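# Rotate steel cup half a turn under dial indicator

## Task

Rotate the steel cup sitting beneath the dial indicator by 180 degrees on its fixture, then release it so the gripper no longer holds it.

## Robot and tools

ROBOT. Two arms, left_arm and right_arm, each with six revolute joints plus a parallel gripper. Their root links sit in the scene frame at left_arm (+0.042, +0.280, 0) m and right_arm (-0.009, -0.335, 0) m, both with quat_wxyz (+0.999, 0, 0, -0.041), a slight yaw. The scene frame has its origin on the table top midway between the arms; +z is up, +x reaches out over the table, and left_arm is on the +y side. The names left and right refer to the arms, not to image sides.

GRIPPER. Fingers point along the gripper's +z axis and close along its y axis. The reported end_effector_position is the pinch point between the finger pads, roughly 1 cm short of the fingertips. Reported hand positions can be somewhat wrong, especially when the arm is stretched far.

execute_actions. Argument actions is a list holding zero or one item; optional pictures (boolean) decides whether camera images come back (they do by default). Forms:
- {"actions": []}: no command, just returns the current state.
- {"actions": [{"rows": [[...]], "steps": N}]}: a motion. rows has 1 to 15 rows; steps is 1 to 15 (default 15), each step 1/30 s. Row k is used on step k; if there are fewer rows than steps, the final row repeats.
- {"actions": [{"steps": N}]}: a wait of up to 300 steps, measured from the previous result and including your reply time.
Each row is one flat list of 14 numbers covering both arms, always all 14 even if one arm should stay put: left_arm waist, shoulder, elbow, wrist pitch, wrist yaw, wrist roll, opening, then right_arm in the same seven-number order. The six joint values are absolute target angles in radians (the same quantities printed under Joint positions), not offsets; to hold an arm still, repeat its current angles. Stated ranges per arm: waist -2.880 to 2.880, shoulder 0.000 to 3.142, elbow 0.000 to 3.019, wrist pitch -1.693 to 1.571, wrist yaw -1.571 to 1.571, wrist roll -2.094 to 2.094. A call is rejected (nothing is sent) if a target exceeds a range end by over 0.019 rad and is also beyond that joint's last reported angle. True ends may differ from the stated ones by up to 0.019 rad either way; a target past the real end is clipped there and the result may say "joint sent to its limit" (possibly about an earlier action still running). Absence of that line does not prove more travel exists. Opening is a scale from -1 (closed) to +1 (fully open, 0.094 m pad gap).

MOTION. Speed is capped: each step, a joint's target is kept within a fixed distance of its measured angle (waist 0.264, shoulder 0.32, elbow 0.276, wrist pitch 0.33, wrist yaw 0.186, wrist roll 0.522 rad), and if the targets would move the gripper more than 70 mm from where it is, all of them are pulled back proportionally. Far targets therefore take several calls. Between calls the arms keep heading to the last row sent until they have essentially stopped or a step is HELD; after that only a new action moves them further. Fingers already opening or closing keep going.

GRIPPING. grip_measured reports finger opening on the same -1..+1 scale as the command; each gripper's reading may be off by about 1 mm, consistently. To hold something, keep commanding less than grip_measured: roughly 0.03 below for a firm grip, less for a lighter one. Pad force tops out near 50 to 62 N (lower on some grippers and on parts under about 2 mm thick), and can spike on first contact.

RESULT LINES. The state line gives, for left_arm and right_arm, end_effector_position (m) and end_effector_quat_wxyz in the scene frame. Joint positions and Joint velocities list each arm's six joints (rad, rad/s) then the pad gap (m, m/s). Joint torques follow the joint order without the gripper; they are nonzero even in free air and include offsets, scale error and noise, so read them cautiously. "joint command not followed" means a clearance check altered or blocked some joint targets; HELD marks steps where your row was partly or wholly not sent. MOTOR HOT appears from 85 °C; at 100 °C an OVER-TEMPERATURE FAULT drops that arm until it cools, so avoid long loaded holds.

CAMERAS. cam_head_left, cam_head_right, cam_left_wrist, cam_right_wrist, each 504x504, returned in that order. Wrist camera poses follow their arm's joints. Calibration is approximate.

zoom_image: camera (one of the four names) and region [x0, y0, x1, y1] in that camera's pixels, origin top-left, at most 504 by 504; returns an enlarged view of the latest image.

read_manual: optional section, only "licences"; returns licence text, moves nothing.

finished_scene: scene (integer, the current scene's number). Call it only after the cup is turned and released. Answering without any tool call ends everything.

AVOID. Knocking or placing anything off the table, arms colliding or pressing on each other, dropping or slipping the cup, slamming, and shoving hard. Occasional external tugs on held parts or pushes on loose objects can happen; check the state and images after each move.

Each tool is called after "Emit:" in YAML: its name, and indented under it one key for each argument.

## Session

Emit:
execute_actions:
  actions: []

Scene clock: 0.00 s of 4800.00 s.
left_arm: end_effector_position=(+0.6092, +0.5566, +0.4067) grip_measured=+1.000 end_effector_quat_wxyz=(+0.450, +0.623, +0.628, +0.128) | right_arm: end_effector_position=(+0.1505, -0.1446, +0.3080) grip_measured=+1.000 end_effector_quat_wxyz=(-0.318, +0.834, -0.452, +0.013)
Joint positions: left_arm=[ 0.746  1.733  1.929 -1.246  0.864  1.982  0.094] | right_arm=[ 0.845  0.567  0.869 -1.243 -0.162 -1.333  0.094]
Joint velocities: left_arm=[ 0.015 -0.015  0.002  0.002  0.037 -0.007  0.   ] | right_arm=[ 0.005 -0.015 -0.002 -0.007 -0.007  0.051  0.   ]
Joint torques (N m, as the arm reports them, + toward a larger angle): no reading
Motor temperatures (°C, as the motors report them): left_arm=[24 25 24 25 23 24] | right_arm=[23 24 22 24 25 24]

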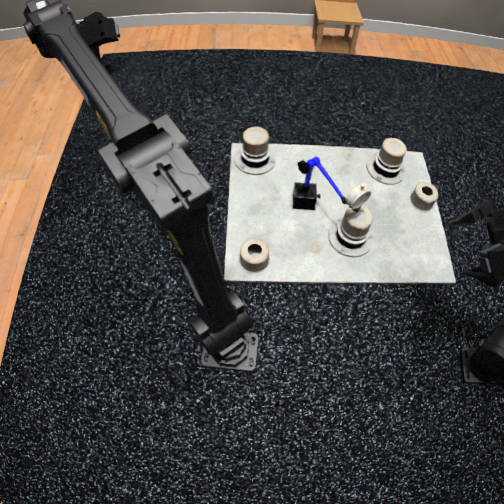

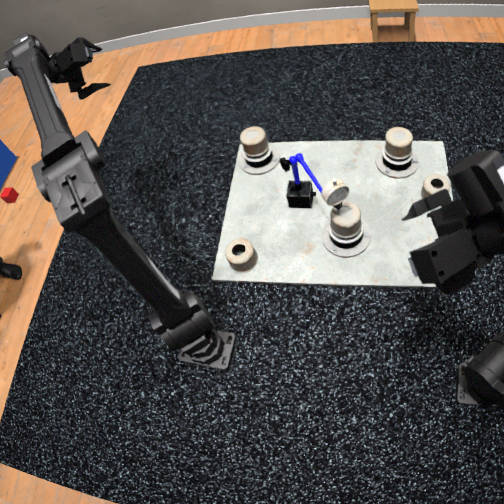

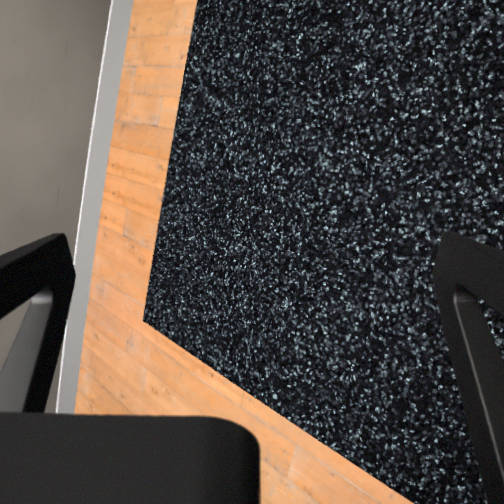

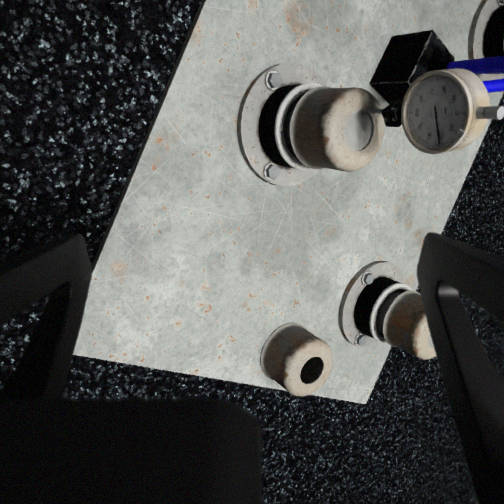

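Emit:
zoom_image:
  camera: "cam_head_left"
  region: [280, 140, 420, 280]

Emit:
zoom_image:
  camera: "cam_head_right"
  region: [270, 140, 410, 280]

Region (280, 140, 420, 280) of cam_head_left's 504x504 image, scaled by 3.600, with more detail than that image has.

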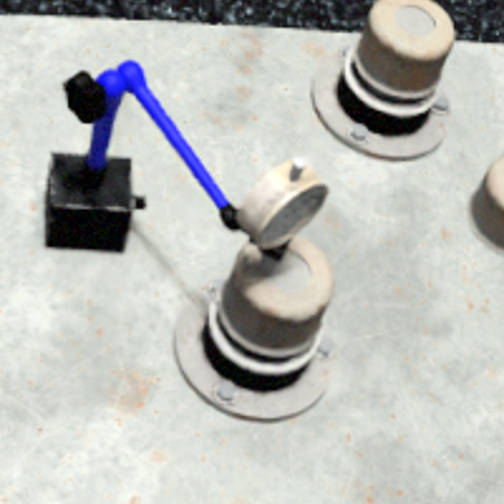

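Region (270, 140, 410, 280) of cam_head_right's 504x504 image, scaled by 3.600, with more detail than that image has.

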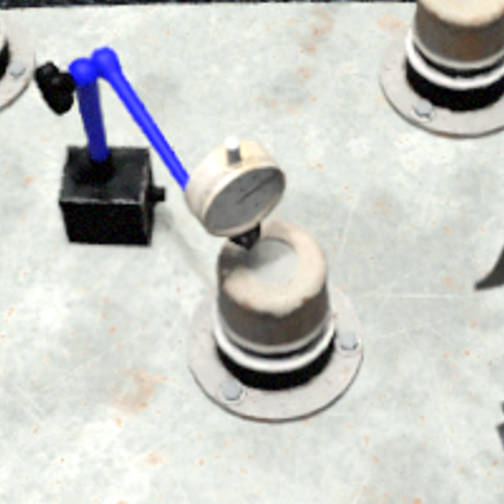

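Emit:
execute_actions:
  actions:
    - {"rows":[[0.746,1.733,1.929,-1.246,0.864,1.982,1,0.178,1.5,0.7,0.8,-1.3,0,1]]}
  pictures: false

Emit:
execute_actions:
  actions:
    - {"steps":45}
  pictures: false

Emit:
execute_actions:
  actions:
    - {"rows":[[0.746,1.733,1.929,-1.246,0.864,1.982,1,0.178,2.026,0.48,1.545,-1.3,0,1]]}
  pictures: false

Emit:
execute_actions:
  actions:
    - {"steps":50}

Scene clock: 70.73 s of 4800.00 s.
left_arm: end_effector_position=(+0.6092, +0.5566, +0.4067) grip_measured=+1.000 end_effector_quat_wxyz=(+0.450, +0.623, +0.628, +0.128) | right_arm: end_effector_position=(+0.3528, -0.1240, +0.1809) grip_measured=+1.000 end_effector_quat_wxyz=(+0.334, -0.452, +0.740, +0.370)
Joint positions: left_arm=[ 0.746  1.733  1.929 -1.246  0.864  1.982  0.094] | right_arm=[ 0.276  1.245  0.751 -0.512 -0.932 -0.614  0.094]
Joint velocities: left_arm=[ 0.005 -0.015  0.002 -0.012  0.007  0.066  0.   ] | right_arm=[-0.913  1.812 -0.022  1.834 -1.341  1.663  0.   ]
Joint torques (N m, as the arm reports them, + toward a larger angle): left_arm=[  1.83 -19.68   9.34   0.92   0.57  -0.02] | right_arm=[ 0.29 -6.61  8.53  1.28 -0.45  0.1 ]
Motor temperatures (°C, as the motors report them): left_arm=[24 29 32 25 23 24] | right_arm=[23 24 30 24 25 24]
Steps of this call (steps 1 to 90: nothing new was sent; then 67.23 s passed at rest; steps 91 to 105: all 15 steps of this action). Readings (joint positions):
91: left_arm=[0.746 1.733 1.929 -1.246 0.864 1.982] | right_arm=[0.833 0.574 0.861 -1.219 -0.207 -1.297]
92: left_arm=[0.746 1.733 1.929 -1.246 0.864 1.982] | right_arm=[0.806 0.589 0.849 -1.175 -0.256 -1.254]
94: left_arm=[0.746 1.733 1.929 -1.246 0.864 1.982] | right_arm=[0.732 0.650 0.822 -1.085 -0.353 -1.165]
98: left_arm=[0.746 1.733 1.929 -1.246 0.864 1.982] | right_arm=[0.563 0.842 0.778 -0.891 -0.555 -0.976]
105: the state above

Scene clock: 72.23 s of 4800.00 s.
left_arm: end_effector_position=(+0.6092, +0.5566, +0.4067) grip_measured=+1.000 end_effector_quat_wxyz=(+0.450, +0.623, +0.628, +0.128) | right_arm: end_effector_position=(+0.4207, -0.1314, +0.2333) grip_measured=+1.000 end_effector_quat_wxyz=(+0.538, -0.448, +0.551, +0.455)
Joint positions: left_arm=[ 0.746  1.733  1.929 -1.246  0.864  1.982  0.094] | right_arm=[ 0.17   1.497  0.689  0.779 -1.297 -0.009  0.094]
Joint velocities: left_arm=[ 0.005  0.015 -0.007  0.002  0.037 -0.037  0.   ] | right_arm=[-0.005  0.005 -0.007 -0.007 -0.007 -0.007  0.   ]
Joint torques (N m, as the arm reports them, + toward a larger angle): left_arm=[  1.82 -19.7    9.34   0.93   0.56  -0.03] | right_arm=[ 0.1  -9.72 10.25  2.42 -0.16  0.15]
Motor temperatures (°C, as the motors report them): left_arm=[24 29 32 25 23 24] | right_arm=[23 24 30 24 25 24]
Steps of this call (steps 1 to 45: the robot went on to your last target). Readings (joint positions):
1: left_arm=[0.746 1.733 1.929 -1.246 0.864 1.982] | right_arm=[0.246 1.310 0.748 -0.433 -1.012 -0.538]
2: left_arm=[0.746 1.733 1.929 -1.246 0.864 1.982] | right_arm=[0.220 1.376 0.741 -0.331 -1.114 -0.440]
4: left_arm=[0.746 1.733 1.929 -1.246 0.864 1.982] | right_arm=[0.183 1.489 0.724 -0.115 -1.263 -0.283]
8: left_arm=[0.746 1.733 1.929 -1.246 0.864 1.982] | right_arm=[0.170 1.553 0.689 0.291 -1.292 -0.118]
45: the state above
All arms were judged still, so your last target was given up. Only a new action makes them travel on or press farther. Fingers that are still opening or closing keep moving.

Scene clock: 72.73 s of 4800.00 s.
left_arm: end_effector_position=(+0.6092, +0.5566, +0.4067) grip_measured=+1.000 end_effector_quat_wxyz=(+0.450, +0.623, +0.628, +0.128) | right_arm: end_effector_position=(+0.3545, -0.1371, +0.0479) grip_measured=+1.000 end_effector_quat_wxyz=(+0.536, -0.449, +0.552, +0.455)
Joint positions: left_arm=[ 0.746  1.733  1.929 -1.246  0.864  1.982  0.094] | right_arm=[ 0.17   2.049  0.486  1.517 -1.299 -0.023  0.094]
Joint velocities: left_arm=[-0.005 -0.015 -0.002  0.002 -0.007  0.037  0.   ] | right_arm=[-0.005 -0.083 -0.017  0.1    0.007  0.095  0.   ]
Joint torques (N m, as the arm reports them, + toward a larger angle): left_arm=[  1.81 -19.66   9.33   0.92   0.57  -0.03] | right_arm=[  0.32 -12.03   1.62   2.37  -0.09   0.15]
Motor temperatures (°C, as the motors report them): left_arm=[24 29 32 25 23 24] | right_arm=[23 24 30 24 25 24]
Steps of this call (steps 1 to 15: all 15 steps of this action). Readings (joint positions):
1: left_arm=[0.746 1.733 1.929 -1.246 0.864 1.982] | right_arm=[0.170 1.506 0.681 0.809 -1.297 -0.009]
2: left_arm=[0.746 1.733 1.929 -1.246 0.864 1.982] | right_arm=[0.170 1.522 0.667 0.859 -1.297 -0.009]
4: left_arm=[0.746 1.733 1.929 -1.246 0.864 1.982] | right_arm=[0.170 1.581 0.627 0.956 -1.297 -0.009]
8: left_arm=[0.746 1.733 1.929 -1.246 0.864 1.982] | right_arm=[0.170 1.783 0.551 1.190 -1.297 -0.008]
15: the state above

Scene clock: 74.40 s of 4800.00 s.
left_arm: end_effector_position=(+0.6092, +0.5566, +0.4067) grip_measured=+1.000 end_effector_quat_wxyz=(+0.450, +0.623, +0.628, +0.128) | right_arm: end_effector_position=(+0.3548, -0.1371, +0.0500) grip_measured=+1.000 end_effector_quat_wxyz=(+0.535, -0.447, +0.552, +0.457)
Joint positions: left_arm=[ 0.746  1.733  1.929 -1.246  0.864  1.982  0.094] | right_arm=[ 0.17   2.045  0.486  1.523 -1.299 -0.009  0.094]
Joint velocities: left_arm=[-0.015 -0.015 -0.012 -0.002 -0.022 -0.022  0.   ] | right_arm=[ 0.005 -0.005 -0.002  0.002 -0.007 -0.081  0.   ]
Joint torques (N m, as the arm reports them, + toward a larger angle): left_arm=[  1.82 -19.71   9.33   0.92   0.57  -0.02] | right_arm=[  0.15 -12.14   1.72   2.45  -0.09   0.15]
Motor temperatures (°C, as the motors report them): left_arm=[24 29 32 25 23 24] | right_arm=[23 24 29 24 25 24]
Steps of this call (steps 1 to 30: the robot went on to your last target; steps 31 to 50: nothing new was sent). Readings (joint positions):
1: left_arm=[0.746 1.733 1.929 -1.246 0.864 1.982] | right_arm=[0.170 2.047 0.486 1.520 -1.299 -0.020]
2: left_arm=[0.746 1.733 1.929 -1.246 0.864 1.982] | right_arm=[0.170 2.046 0.486 1.522 -1.299 -0.018]
4: left_arm=[0.746 1.733 1.929 -1.246 0.864 1.982] | right_arm=[0.170 2.045 0.486 1.523 -1.299 -0.015]
8: left_arm=[0.746 1.733 1.929 -1.246 0.864 1.982] | right_arm=[0.170 2.045 0.486 1.523 -1.299 -0.011]
50: the state above
All arms were judged still, so your last target was given up. Only a new action makes them travel on or press farther. Fingers that are still opening or closing keep moving.
camera_calibration (this result's frames):
cam_right_wrist: T_world_to_cam=[[0.980163, -0.194927, -0.0358244, -0.375426], [-0.143134, -0.571191, -0.808241, 0.0201126], [0.137085, 0.797336, -0.587761, 0.214253], [0, 0, 0, 1]] pos_world=[0.341487, -0.232524, 0.128736]

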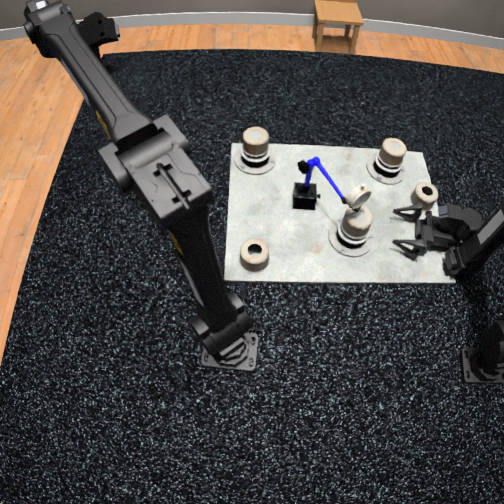

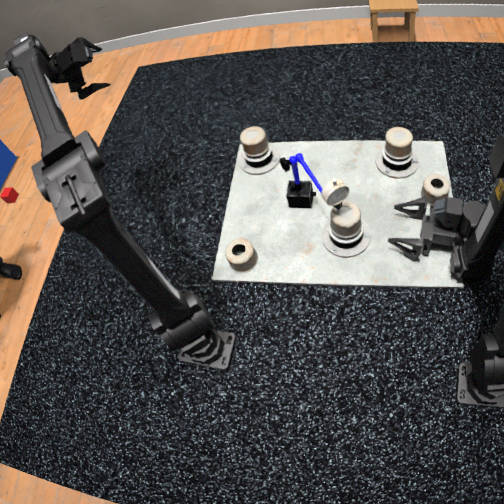

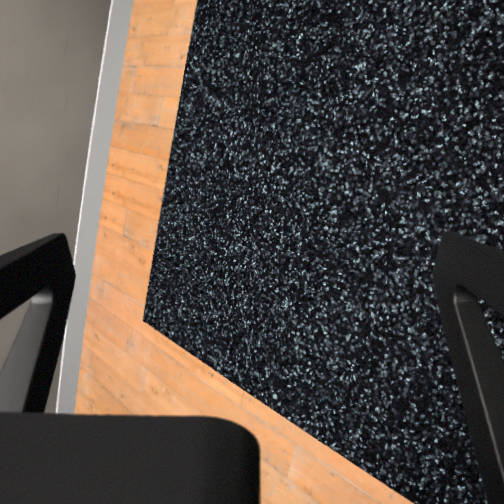

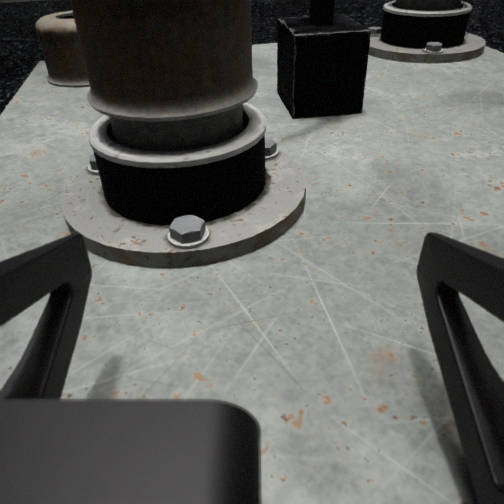

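Emit:
execute_actions:
  actions:
    - {"rows":[[0.746,1.733,1.929,-1.246,0.864,1.982,1,0.21,1.9,0.41,1.49,-1.27,0,1]],"steps":15}
  pictures: false

Emit:
execute_actions:
  actions:
    - {"rows":[[0.746,1.733,1.929,-1.246,0.864,1.982,1,0.3,1.9,0.43,1.47,-1.18,0,1],[0.746,1.733,1.929,-1.246,0.864,1.982,1,0.3,1.9,0.43,1.47,-1.18,0,1],[0.746,1.733,1.929,-1.246,0.864,1.982,1,0.3,1.9,0.43,1.47,-1.18,0,1],[0.746,1.733,1.929,-1.246,0.864,1.982,1,0.3,1.9,0.43,1.47,-1.18,0,1],[0.746,1.733,1.929,-1.246,0.864,1.982,1,0.39,1.91,0.47,1.44,-1.09,0,1],[0.746,1.733,1.929,-1.246,0.864,1.982,1,0.39,1.91,0.47,1.44,-1.09,0,1],[0.746,1.733,1.929,-1.246,0.864,1.982,1,0.39,1.91,0.47,1.44,-1.09,0,1],[0.746,1.733,1.929,-1.246,0.864,1.982,1,0.39,1.91,0.47,1.44,-1.09,0,1],[0.746,1.733,1.929,-1.246,0.864,1.982,1,0.482,1.92,0.527,1.393,-0.996,0,1]],"steps":15}
  pictures: false

Emit:
execute_actions:
  actions:
    - {"steps":15}

Scene clock: 98.80 s of 4800.00 s.
left_arm: end_effector_position=(+0.6092, +0.5566, +0.4067) grip_measured=+1.000 end_effector_quat_wxyz=(+0.450, +0.623, +0.628, +0.128) | right_arm: end_effector_position=(+0.3339, -0.1285, +0.0910) grip_measured=+1.000 end_effector_quat_wxyz=(+0.552, -0.460, +0.533, +0.447)
Joint positions: left_arm=[ 0.746  1.733  1.929 -1.246  0.864  1.982  0.094] | right_arm=[ 0.203  1.892  0.413  1.504 -1.273 -0.008  0.094]
Joint velocities: left_arm=[-0.005  0.015 -0.007 -0.002 -0.066  0.037  0.   ] | right_arm=[ 0.005  0.005  0.017 -0.007  0.007  0.022  0.   ]
Joint torques (N m, as the arm reports them, + toward a larger angle): left_arm=[  1.82 -19.71   9.33   0.92   0.57  -0.02] | right_arm=[-0.05 -9.07  2.78  1.04  0.17  0.15]
Motor temperatures (°C, as the motors report them): left_arm=[24 30 32 25 23 24] | right_arm=[23 25 25 24 25 24]
Steps of this call (steps 1 to 90: nothing new was sent; then 20.90 s passed at rest; steps 91 to 105: all 15 steps of this action). Readings (joint positions):
91: left_arm=[0.746 1.733 1.929 -1.246 0.864 1.982] | right_arm=[0.173 2.035 0.478 1.517 -1.282 -0.008]
92: left_arm=[0.746 1.733 1.929 -1.246 0.864 1.982] | right_arm=[0.177 2.014 0.461 1.507 -1.274 -0.008]
94: left_arm=[0.746 1.733 1.929 -1.246 0.864 1.982] | right_arm=[0.189 1.955 0.426 1.504 -1.274 -0.008]
98: left_arm=[0.746 1.733 1.929 -1.246 0.864 1.982] | right_arm=[0.203 1.892 0.413 1.504 -1.273 -0.008]
105: the state above

Scene clock: 99.30 s of 4800.00 s.
left_arm: end_effector_position=(+0.6092, +0.5566, +0.4067) grip_measured=+1.000 end_effector_quat_wxyz=(+0.450, +0.623, +0.628, +0.128) | right_arm: end_effector_position=(+0.3434, -0.0256, +0.0972) grip_measured=+1.000 end_effector_quat_wxyz=(+0.551, -0.463, +0.527, +0.452)
Joint positions: left_arm=[ 0.746  1.733  1.929 -1.246  0.864  1.982  0.094] | right_arm=[ 0.49   1.896  0.516  1.411 -1.    -0.007  0.094]
Joint velocities: left_arm=[-0.005  0.005 -0.007  0.002 -0.022  0.037  0.   ] | right_arm=[-0.015 -0.015  0.012 -0.022 -0.081 -0.037  0.   ]
Joint torques (N m, as the arm reports them, + toward a larger angle): left_arm=[  1.8  -19.68   9.34   0.92   0.57  -0.03] | right_arm=[-0.99 -9.18  5.2   1.21  0.18  0.14]
Motor temperatures (°C, as the motors report them): left_arm=[24 30 32 25 23 24] | right_arm=[23 25 25 24 25 24]
Steps of this call (steps 1 to 15: all 15 steps of this action). Readings (joint positions):
1: left_arm=[0.746 1.733 1.929 -1.246 0.864 1.982] | right_arm=[0.211 1.892 0.413 1.501 -1.226 -0.007]
2: left_arm=[0.746 1.733 1.929 -1.246 0.864 1.982] | right_arm=[0.226 1.892 0.416 1.494 -1.198 -0.007]
4: left_arm=[0.746 1.733 1.929 -1.246 0.864 1.982] | right_arm=[0.267 1.892 0.419 1.488 -1.185 -0.007]
8: left_arm=[0.746 1.733 1.929 -1.246 0.864 1.982] | right_arm=[0.373 1.892 0.444 1.460 -1.097 -0.007]
15: the state above

Scene clock: 99.80 s of 4800.00 s.
left_arm: end_effector_position=(+0.6092, +0.5566, +0.4067) grip_measured=+1.000 end_effector_quat_wxyz=(+0.450, +0.623, +0.628, +0.128) | right_arm: end_effector_position=(+0.3437, -0.0258, +0.0970) grip_measured=+1.000 end_effector_quat_wxyz=(+0.550, -0.462, +0.528, +0.452)
Joint positions: left_arm=[ 0.746  1.733  1.929 -1.246  0.864  1.982  0.094] | right_arm=[ 0.49   1.896  0.516  1.409 -0.999 -0.007  0.094]
Joint velocities: left_arm=[-0.024 -0.005 -0.012  0.002  0.022 -0.066  0.   ] | right_arm=[-0.005  0.005  0.022  0.012 -0.007 -0.007  0.   ]
Joint torques (N m, as the arm reports them, + toward a larger angle): left_arm=[  1.84 -19.67   9.35   0.92   0.57  -0.02] | right_arm=[-0.92 -9.3   5.27  1.15  0.18  0.14]
Motor temperatures (°C, as the motors report them): left_arm=[24 30 32 25 23 24] | right_arm=[23 25 25 24 25 24]
Steps of this call (steps 1 to 15: the robot went on to your last target). Readings (joint positions):
1: left_arm=[0.746 1.733 1.929 -1.246 0.864 1.982] | right_arm=[0.490 1.896 0.516 1.410 -1.000 -0.007]
2: left_arm=[0.746 1.733 1.929 -1.246 0.864 1.982] | right_arm=[0.490 1.896 0.516 1.409 -1.000 -0.007]
4: left_arm=[0.746 1.733 1.929 -1.246 0.864 1.982] | right_arm=[0.490 1.896 0.516 1.409 -1.000 -0.007]
8: left_arm=[0.746 1.733 1.929 -1.246 0.864 1.982] | right_arm=[0.490 1.896 0.516 1.409 -1.000 -0.007]
15: the state above
All arms were judged still, so your last target was given up. Only a new action makes them travel on or press farther. Fingers that are still opening or closing keep moving.
camera_calibration (this result's frames):
cam_right_wrist: T_world_to_cam=[[0.984276, -0.175469, 0.0202647, -0.347478], [-0.0831463, -0.561483, -0.8233, 0.101151], [0.155842, 0.80867, -0.567244, 0.146464], [0, 0, 0, 1]] pos_world=[0.327599, -0.122618, 0.1734]

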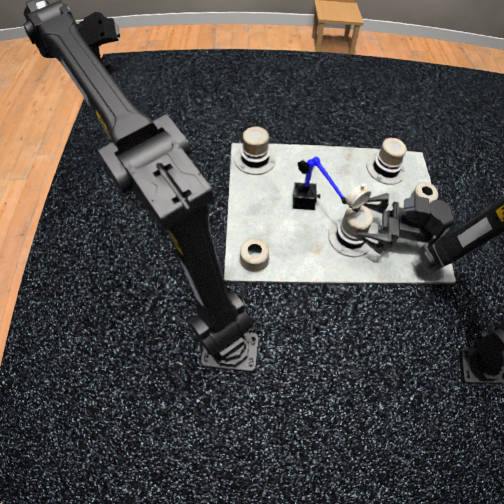

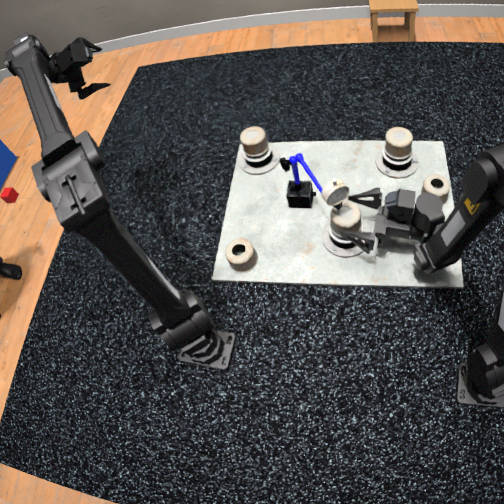

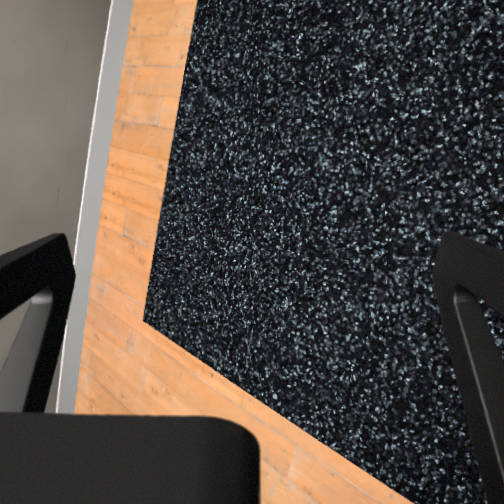

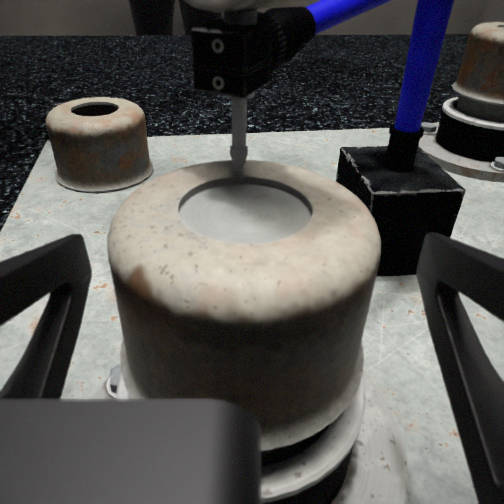

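Emit:
execute_actions:
  actions:
    - {"rows":[[0.746,1.733,1.929,-1.246,0.864,1.982,1,0.482,1.95,0.527,1.4,-0.996,0,1],[0.746,1.733,1.929,-1.246,0.864,1.982,1,0.482,1.95,0.527,1.4,-0.996,0,1],[0.746,1.733,1.929,-1.246,0.864,1.982,1,0.482,1.95,0.527,1.4,-0.996,0,1],[0.746,1.733,1.929,-1.246,0.864,1.982,1,0.482,1.95,0.527,1.4,-0.996,0,1],[0.746,1.733,1.929,-1.246,0.864,1.982,1,0.482,1.95,0.527,1.4,-0.996,0,1],[0.746,1.733,1.929,-1.246,0.864,1.982,1,0.482,1.95,0.527,1.4,-0.996,0,0.2]],"steps":15}
  pictures: false

Emit:
execute_actions:
  actions:
    - {"steps":20}

Scene clock: 109.03 s of 4800.00 s.
left_arm: end_effector_position=(+0.6092, +0.5566, +0.4067) grip_measured=+1.000 end_effector_quat_wxyz=(+0.450, +0.623, +0.628, +0.128) | right_arm: end_effector_position=(+0.3416, -0.0260, +0.0831) grip_measured=+0.452 end_effector_quat_wxyz=(+0.538, -0.459, +0.539, +0.458)
Joint positions: left_arm=[ 0.746  1.733  1.929 -1.246  0.864  1.982  0.094] | right_arm=[ 0.49   1.929  0.516  1.409 -1.004 -0.005  0.068]
Joint velocities: left_arm=[-0.015  0.005  0.022  0.007 -0.007 -0.007  0.   ] | right_arm=[-0.005 -0.005  0.002 -0.002 -0.037  0.037  0.   ]
Joint torques (N m, as the arm reports them, + toward a larger angle): left_arm=[  1.82 -19.66   9.33   0.92   0.57  -0.02] | right_arm=[-1.04 -9.59  4.94  1.42  0.34  0.12]
Motor temperatures (°C, as the motors report them): left_arm=[24 30 32 25 23 24] | right_arm=[23 25 25 24 25 24]
Steps of this call (steps 1 to 90: nothing new was sent; then 5.73 s passed at rest; steps 91 to 105: all 15 steps of this action). Readings (joint positions):
91: left_arm=[0.746 1.733 1.929 -1.246 0.864 1.982] | right_arm=[0.490 1.899 0.516 1.409 -0.999 -0.007]
92: left_arm=[0.746 1.733 1.929 -1.246 0.864 1.982] | right_arm=[0.490 1.903 0.516 1.409 -0.999 -0.007]
94: left_arm=[0.746 1.733 1.929 -1.246 0.864 1.982] | right_arm=[0.490 1.915 0.516 1.409 -0.999 -0.007]
98: left_arm=[0.746 1.733 1.929 -1.246 0.864 1.982] | right_arm=[0.490 1.929 0.516 1.409 -1.004 -0.006]
105: the state above

Scene clock: 109.70 s of 4800.00 s.
left_arm: end_effector_position=(+0.6092, +0.5566, +0.4067) grip_measured=+1.000 end_effector_quat_wxyz=(+0.450, +0.623, +0.628, +0.128) | right_arm: end_effector_position=(+0.3416, -0.0260, +0.0831) grip_measured=+0.452 end_effector_quat_wxyz=(+0.538, -0.459, +0.539, +0.458)
Joint positions: left_arm=[ 0.746  1.733  1.929 -1.246  0.864  1.982  0.094] | right_arm=[ 0.49   1.929  0.516  1.409 -1.004 -0.005  0.068]
Joint velocities: left_arm=[-0.015 -0.015  0.002  0.007 -0.007 -0.007  0.   ] | right_arm=[-0.005 -0.015  0.012 -0.007 -0.066  0.051 -0.001]
Joint torques (N m, as the arm reports them, + toward a larger angle): left_arm=[  1.82 -19.66   9.34   0.93   0.57  -0.02] | right_arm=[-1.11 -9.58  4.95  1.42  0.35  0.11]
Motor temperatures (°C, as the motors report them): left_arm=[24 30 32 25 23 24] | right_arm=[23 25 25 24 25 24]
Steps of this call (steps 1 to 15: the robot went on to your last target; steps 16 to 20: nothing new was sent). Readings (joint positions):
1: left_arm=[0.746 1.733 1.929 -1.246 0.864 1.982] | right_arm=[0.490 1.929 0.516 1.409 -1.004 -0.005]
2: left_arm=[0.746 1.733 1.929 -1.246 0.864 1.982] | right_arm=[0.490 1.929 0.516 1.409 -1.004 -0.005]
4: left_arm=[0.746 1.733 1.929 -1.246 0.864 1.982] | right_arm=[0.490 1.929 0.516 1.409 -1.004 -0.005]
8: left_arm=[0.746 1.733 1.929 -1.246 0.864 1.982] | right_arm=[0.490 1.929 0.516 1.409 -1.004 -0.005]
20: the state above
All arms were judged still, so your last target was given up. Only a new action makes them travel on or press farther. Fingers that are still opening or closing keep moving.
camera_calibration (this result's frames):
cam_right_wrist: T_world_to_cam=[[0.985309, -0.170502, -0.00979388, -0.342887], [-0.107111, -0.572281, -0.813032, 0.0964295], [0.133019, 0.802137, -0.582136, 0.147984], [0, 0, 0, 1]] pos_world=[0.328493, -0.121981, 0.161189]

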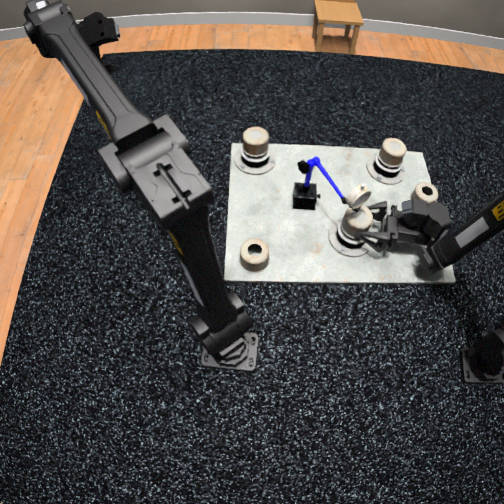

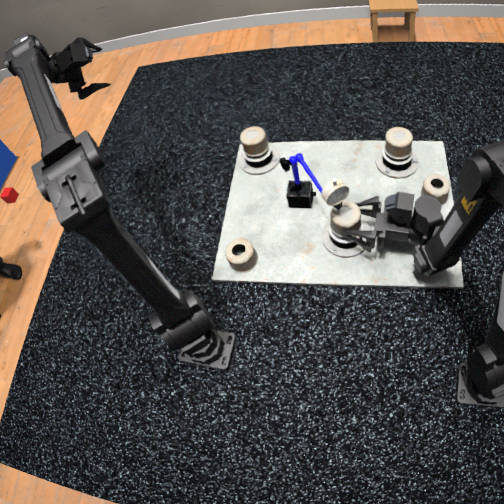

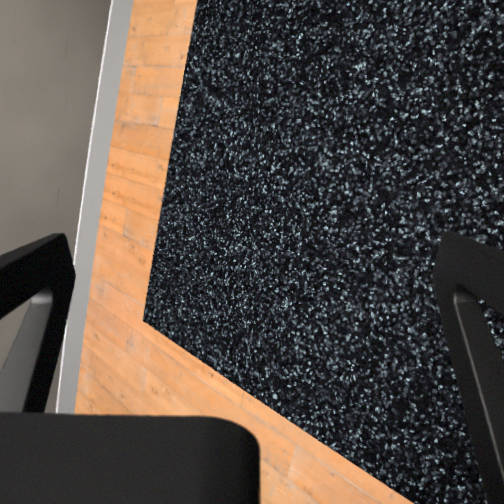

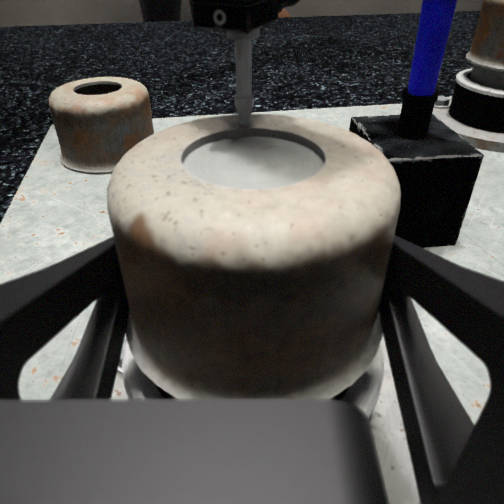

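Emit:
execute_actions:
  actions:
    - {"rows":[[0.746,1.733,1.929,-1.246,0.864,1.982,1,0.53,1.945,0.48,1.43,-0.82,0,0.4],[0.746,1.733,1.929,-1.246,0.864,1.982,1,0.53,1.945,0.48,1.43,-0.82,0,0.4],[0.746,1.733,1.929,-1.246,0.864,1.982,1,0.575,1.935,0.445,1.46,-0.645,0,0.4],[0.746,1.733,1.929,-1.246,0.864,1.982,1,0.575,1.935,0.445,1.46,-0.645,0,0.4],[0.746,1.733,1.929,-1.246,0.864,1.982,1,0.626,1.93,0.41,1.49,-0.468,0,0.4],[0.746,1.733,1.929,-1.246,0.864,1.982,1,0.626,1.93,0.41,1.49,-0.468,0,0.4],[0.746,1.733,1.929,-1.246,0.864,1.982,1,0.7,1.927,0.395,1.5,-0.26,0,0.4],[0.746,1.733,1.929,-1.246,0.864,1.982,1,0.7,1.927,0.395,1.5,-0.26,0,0.4],[0.746,1.733,1.929,-1.246,0.864,1.982,1,0.77,1.925,0.387,1.507,-0.055,0,0.4],[0.746,1.733,1.929,-1.246,0.864,1.982,1,0.77,1.925,0.387,1.507,-0.055,0,0.4],[0.746,1.733,1.929,-1.246,0.864,1.982,1,0.846,1.924,0.383,1.511,0.153,0,0.4]],"steps":15}

Scene clock: 118.43 s of 4800.00 s.
left_arm: end_effector_position=(+0.6092, +0.5566, +0.4067) grip_measured=+1.000 end_effector_quat_wxyz=(+0.450, +0.623, +0.628, +0.128) | right_arm: end_effector_position=(+0.3387, -0.0240, +0.0831) grip_measured=+0.451 end_effector_quat_wxyz=(+0.669, -0.224, +0.672, +0.225)
Joint positions: left_arm=[ 0.746  1.733  1.929 -1.246  0.864  1.982  0.094] | right_arm=[0.861 1.904 0.364 1.536 0.132 0.004 0.068]
Joint velocities: left_arm=[-0.015  0.015 -0.002 -0.002  0.066 -0.022  0.   ] | right_arm=[ 0.122 -0.005 -0.017 -0.002  0.388 -0.007 -0.001]
Joint torques (N m, as the arm reports them, + toward a larger angle): left_arm=[  1.83 -19.68   9.33   0.92   0.57  -0.02] | right_arm=[-2.5  -8.32  4.54  1.1   0.29  0.01]
Motor temperatures (°C, as the motors report them): left_arm=[24 30 32 25 23 24] | right_arm=[23 25 25 24 25 24]
Steps of this call (steps 1 to 90: nothing new was sent; then 5.23 s passed at rest; steps 91 to 105: all 15 steps of this action). Readings (joint positions):
91: left_arm=[0.746 1.733 1.929 -1.246 0.864 1.982] | right_arm=[0.498 1.929 0.505 1.417 -0.962 -0.004]
92: left_arm=[0.746 1.733 1.929 -1.246 0.864 1.982] | right_arm=[0.514 1.924 0.487 1.432 -0.901 -0.003]
94: left_arm=[0.746 1.733 1.929 -1.246 0.864 1.982] | right_arm=[0.552 1.916 0.449 1.462 -0.753 -0.002]
98: left_arm=[0.746 1.733 1.929 -1.246 0.864 1.982] | right_arm=[0.660 1.908 0.389 1.515 -0.415 0.001]
105: the state above
camera_calibration (this result's frames):
cam_right_wrist: T_world_to_cam=[[0.592751, -0.805257, -0.0144288, -0.221645], [-0.476962, -0.336544, -0.811939, 0.228107], [0.648963, 0.488159, -0.583564, -0.0354703], [0, 0, 0, 1]] pos_world=[0.263198, -0.0843973, 0.161312]

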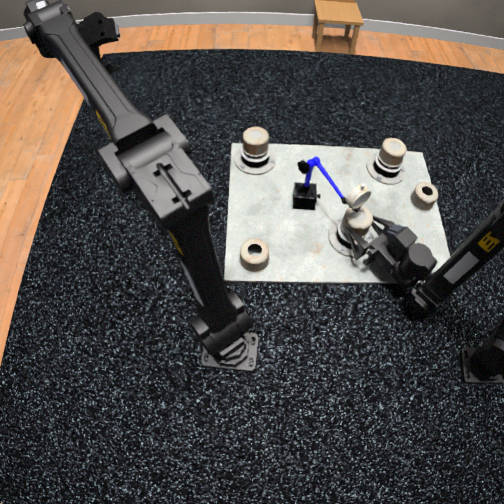

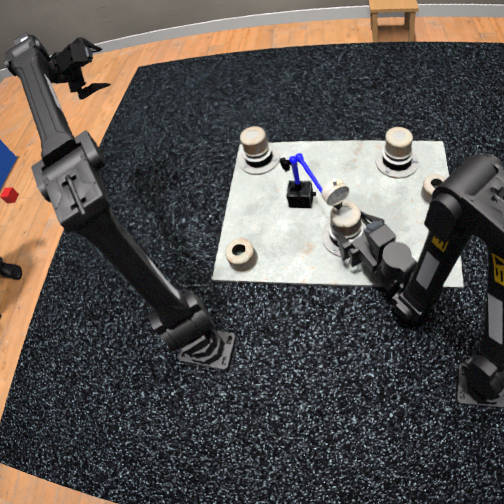

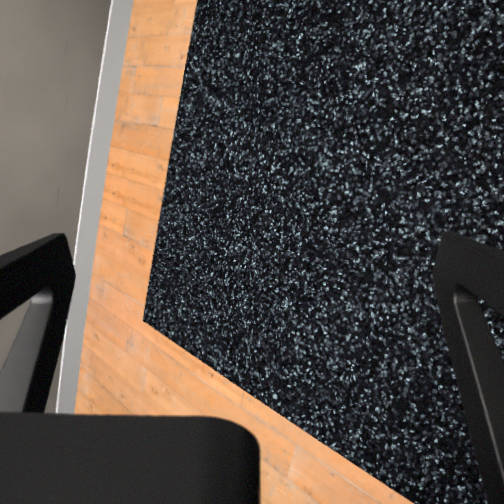

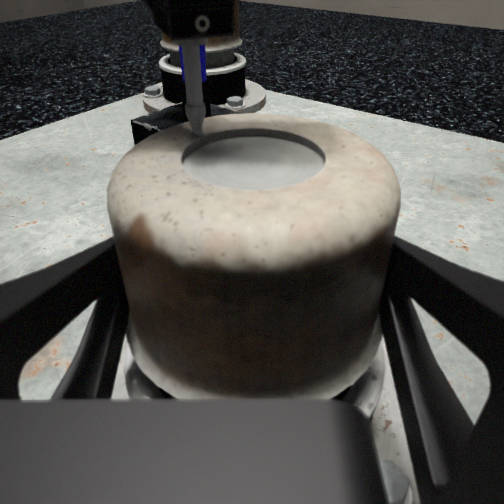

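Emit:
execute_actions:
  actions:
    - {"rows":[[0.746,1.733,1.929,-1.246,0.864,1.982,1,0.91,1.927,0.405,1.49,0.35,0,0.4],[0.746,1.733,1.929,-1.246,0.864,1.982,1,0.91,1.927,0.405,1.49,0.35,0,0.4],[0.746,1.733,1.929,-1.246,0.864,1.982,1,0.975,1.93,0.43,1.47,0.55,0,0.4],[0.746,1.733,1.929,-1.246,0.864,1.982,1,0.975,1.93,0.43,1.47,0.55,0,0.4],[0.746,1.733,1.929,-1.246,0.864,1.982,1,1.041,1.937,0.46,1.447,0.75,0,0.4],[0.746,1.733,1.929,-1.246,0.864,1.982,1,1.041,1.937,0.46,1.447,0.75,0,0.4],[0.746,1.733,1.929,-1.246,0.864,1.982,1,1.075,1.948,0.505,1.41,0.91,0,0.4],[0.746,1.733,1.929,-1.246,0.864,1.982,1,1.075,1.948,0.505,1.41,0.91,0,0.4],[0.746,1.733,1.929,-1.246,0.864,1.982,1,1.11,1.96,0.555,1.37,1.075,0,0.4],[0.746,1.733,1.929,-1.246,0.864,1.982,1,1.11,1.96,0.555,1.37,1.075,0,0.4],[0.746,1.733,1.929,-1.246,0.864,1.982,1,1.141,1.976,0.616,1.33,1.234,0,0.4]],"steps":15}
  pictures: false

Emit:
execute_actions:
  actions:
    - {"steps":15}

Scene clock: 132.13 s of 4800.00 s.
left_arm: end_effector_position=(+0.6092, +0.5566, +0.4067) grip_measured=+1.000 end_effector_quat_wxyz=(+0.450, +0.623, +0.628, +0.128) | right_arm: end_effector_position=(+0.3397, -0.0208, +0.0830) grip_measured=+0.450 end_effector_quat_wxyz=(+0.705, +0.051, +0.706, -0.046)
Joint positions: left_arm=[ 0.746  1.733  1.929 -1.246  0.864  1.982  0.094] | right_arm=[1.168 1.953 0.598 1.353 1.223 0.009 0.068]
Joint velocities: left_arm=[-0.005 -0.005 -0.002  0.002 -0.037 -0.022  0.   ] | right_arm=[-0.015 -0.005  0.007 -0.051 -0.007 -0.037 -0.001]
Joint torques (N m, as the arm reports them, + toward a larger angle): left_arm=[  1.83 -19.65   9.33   0.93   0.57  -0.02] | right_arm=[ -2.54 -10.16   5.99   0.98   0.49  -0.02]
Motor temperatures (°C, as the motors report them): left_arm=[24 30 32 25 23 24] | right_arm=[23 25 25 24 26 24]
Steps of this call (steps 1 to 15: the robot went on to your last target; steps 16 to 90: nothing new was sent; then 10.20 s passed at rest; steps 91 to 105: all 15 steps of this action). Readings (joint positions):
91: left_arm=[0.746 1.733 1.929 -1.246 0.864 1.982] | right_arm=[0.876 1.904 0.366 1.533 0.184 0.005]
92: left_arm=[0.746 1.733 1.929 -1.246 0.864 1.982] | right_arm=[0.906 1.904 0.371 1.529 0.259 0.005]
94: left_arm=[0.746 1.733 1.929 -1.246 0.864 1.982] | right_arm=[0.966 1.904 0.388 1.511 0.430 0.006]
98: left_arm=[0.746 1.733 1.929 -1.246 0.864 1.982] | right_arm=[1.078 1.914 0.455 1.452 0.790 0.007]
105: the state above

Scene clock: 132.63 s of 4800.00 s.
left_arm: end_effector_position=(+0.6092, +0.5566, +0.4067) grip_measured=+1.000 end_effector_quat_wxyz=(+0.450, +0.623, +0.628, +0.128) | right_arm: end_effector_position=(+0.3397, -0.0209, +0.0829) grip_measured=+0.450 end_effector_quat_wxyz=(+0.705, +0.051, +0.706, -0.047)
Joint positions: left_arm=[ 0.746  1.733  1.929 -1.246  0.864  1.982  0.094] | right_arm=[1.168 1.953 0.598 1.352 1.223 0.009 0.068]
Joint velocities: left_arm=[-0.015 -0.005 -0.022 -0.007 -0.022  0.022  0.   ] | right_arm=[-0.005 -0.005 -0.012 -0.007 -0.007  0.007  0.001]
Joint torques (N m, as the arm reports them, + toward a larger angle): left_arm=[  1.82 -19.67   9.34   0.92   0.56  -0.02] | right_arm=[ -2.51 -10.14   6.01   0.74   0.49  -0.02]
Motor temperatures (°C, as the motors report them): left_arm=[24 30 32 25 23 24] | right_arm=[23 25 25 24 26 24]
Steps of this call (steps 1 to 15: the robot went on to your last target). Readings (joint positions):
1: left_arm=[0.746 1.733 1.929 -1.246 0.864 1.982] | right_arm=[1.168 1.953 0.598 1.352 1.223 0.009]
2: left_arm=[0.746 1.733 1.929 -1.246 0.864 1.982] | right_arm=[1.168 1.953 0.598 1.352 1.223 0.009]
4: left_arm=[0.746 1.733 1.929 -1.246 0.864 1.982] | right_arm=[1.168 1.953 0.598 1.352 1.223 0.009]
8: left_arm=[0.746 1.733 1.929 -1.246 0.864 1.982] | right_arm=[1.168 1.953 0.598 1.352 1.223 0.009]
15: the state above
All arms were judged still, so your last target was given up. Only a new action makes them travel on or press farther. Fingers that are still opening or closing keep moving.
camera_calibration (this result's frames):
cam_right_wrist: T_world_to_cam=[[-0.149519, -0.988619, -0.0166365, 0.0287927], [-0.5724, 0.100265, -0.813821, 0.271194], [0.806227, -0.112159, -0.580877, -0.103864], [0, 0, 0, 1]] pos_world=[0.243275, -0.0103757, 0.16085]

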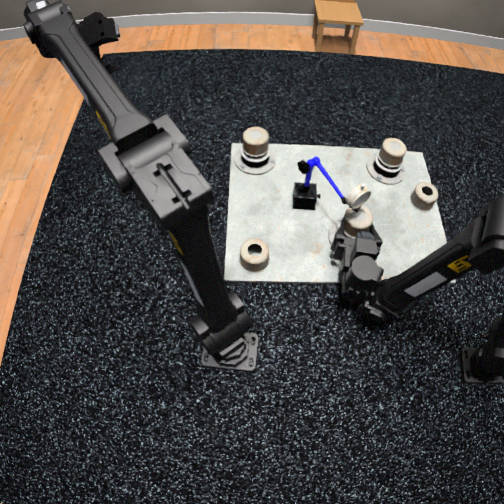

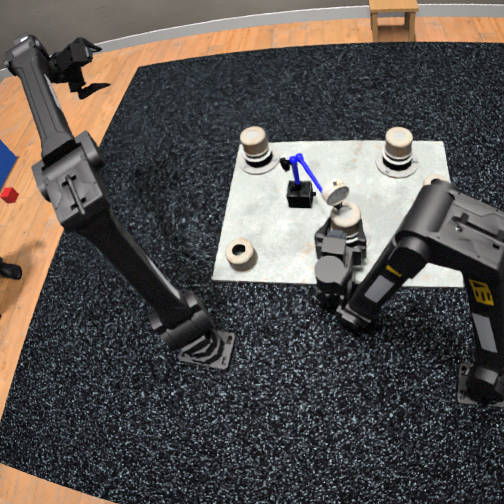

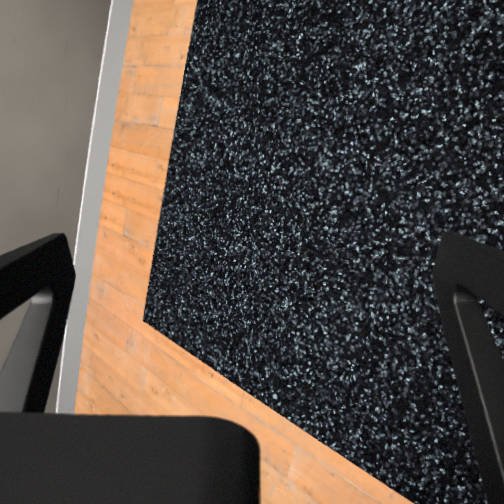

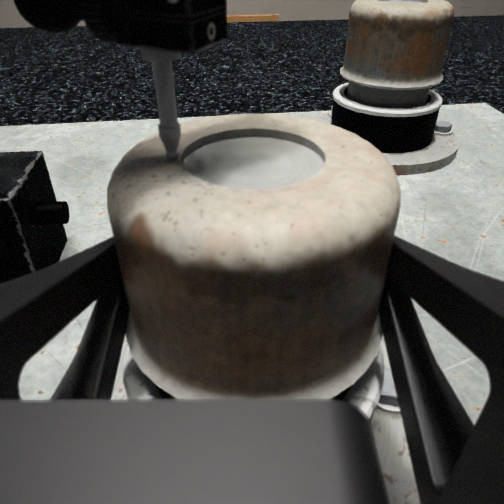

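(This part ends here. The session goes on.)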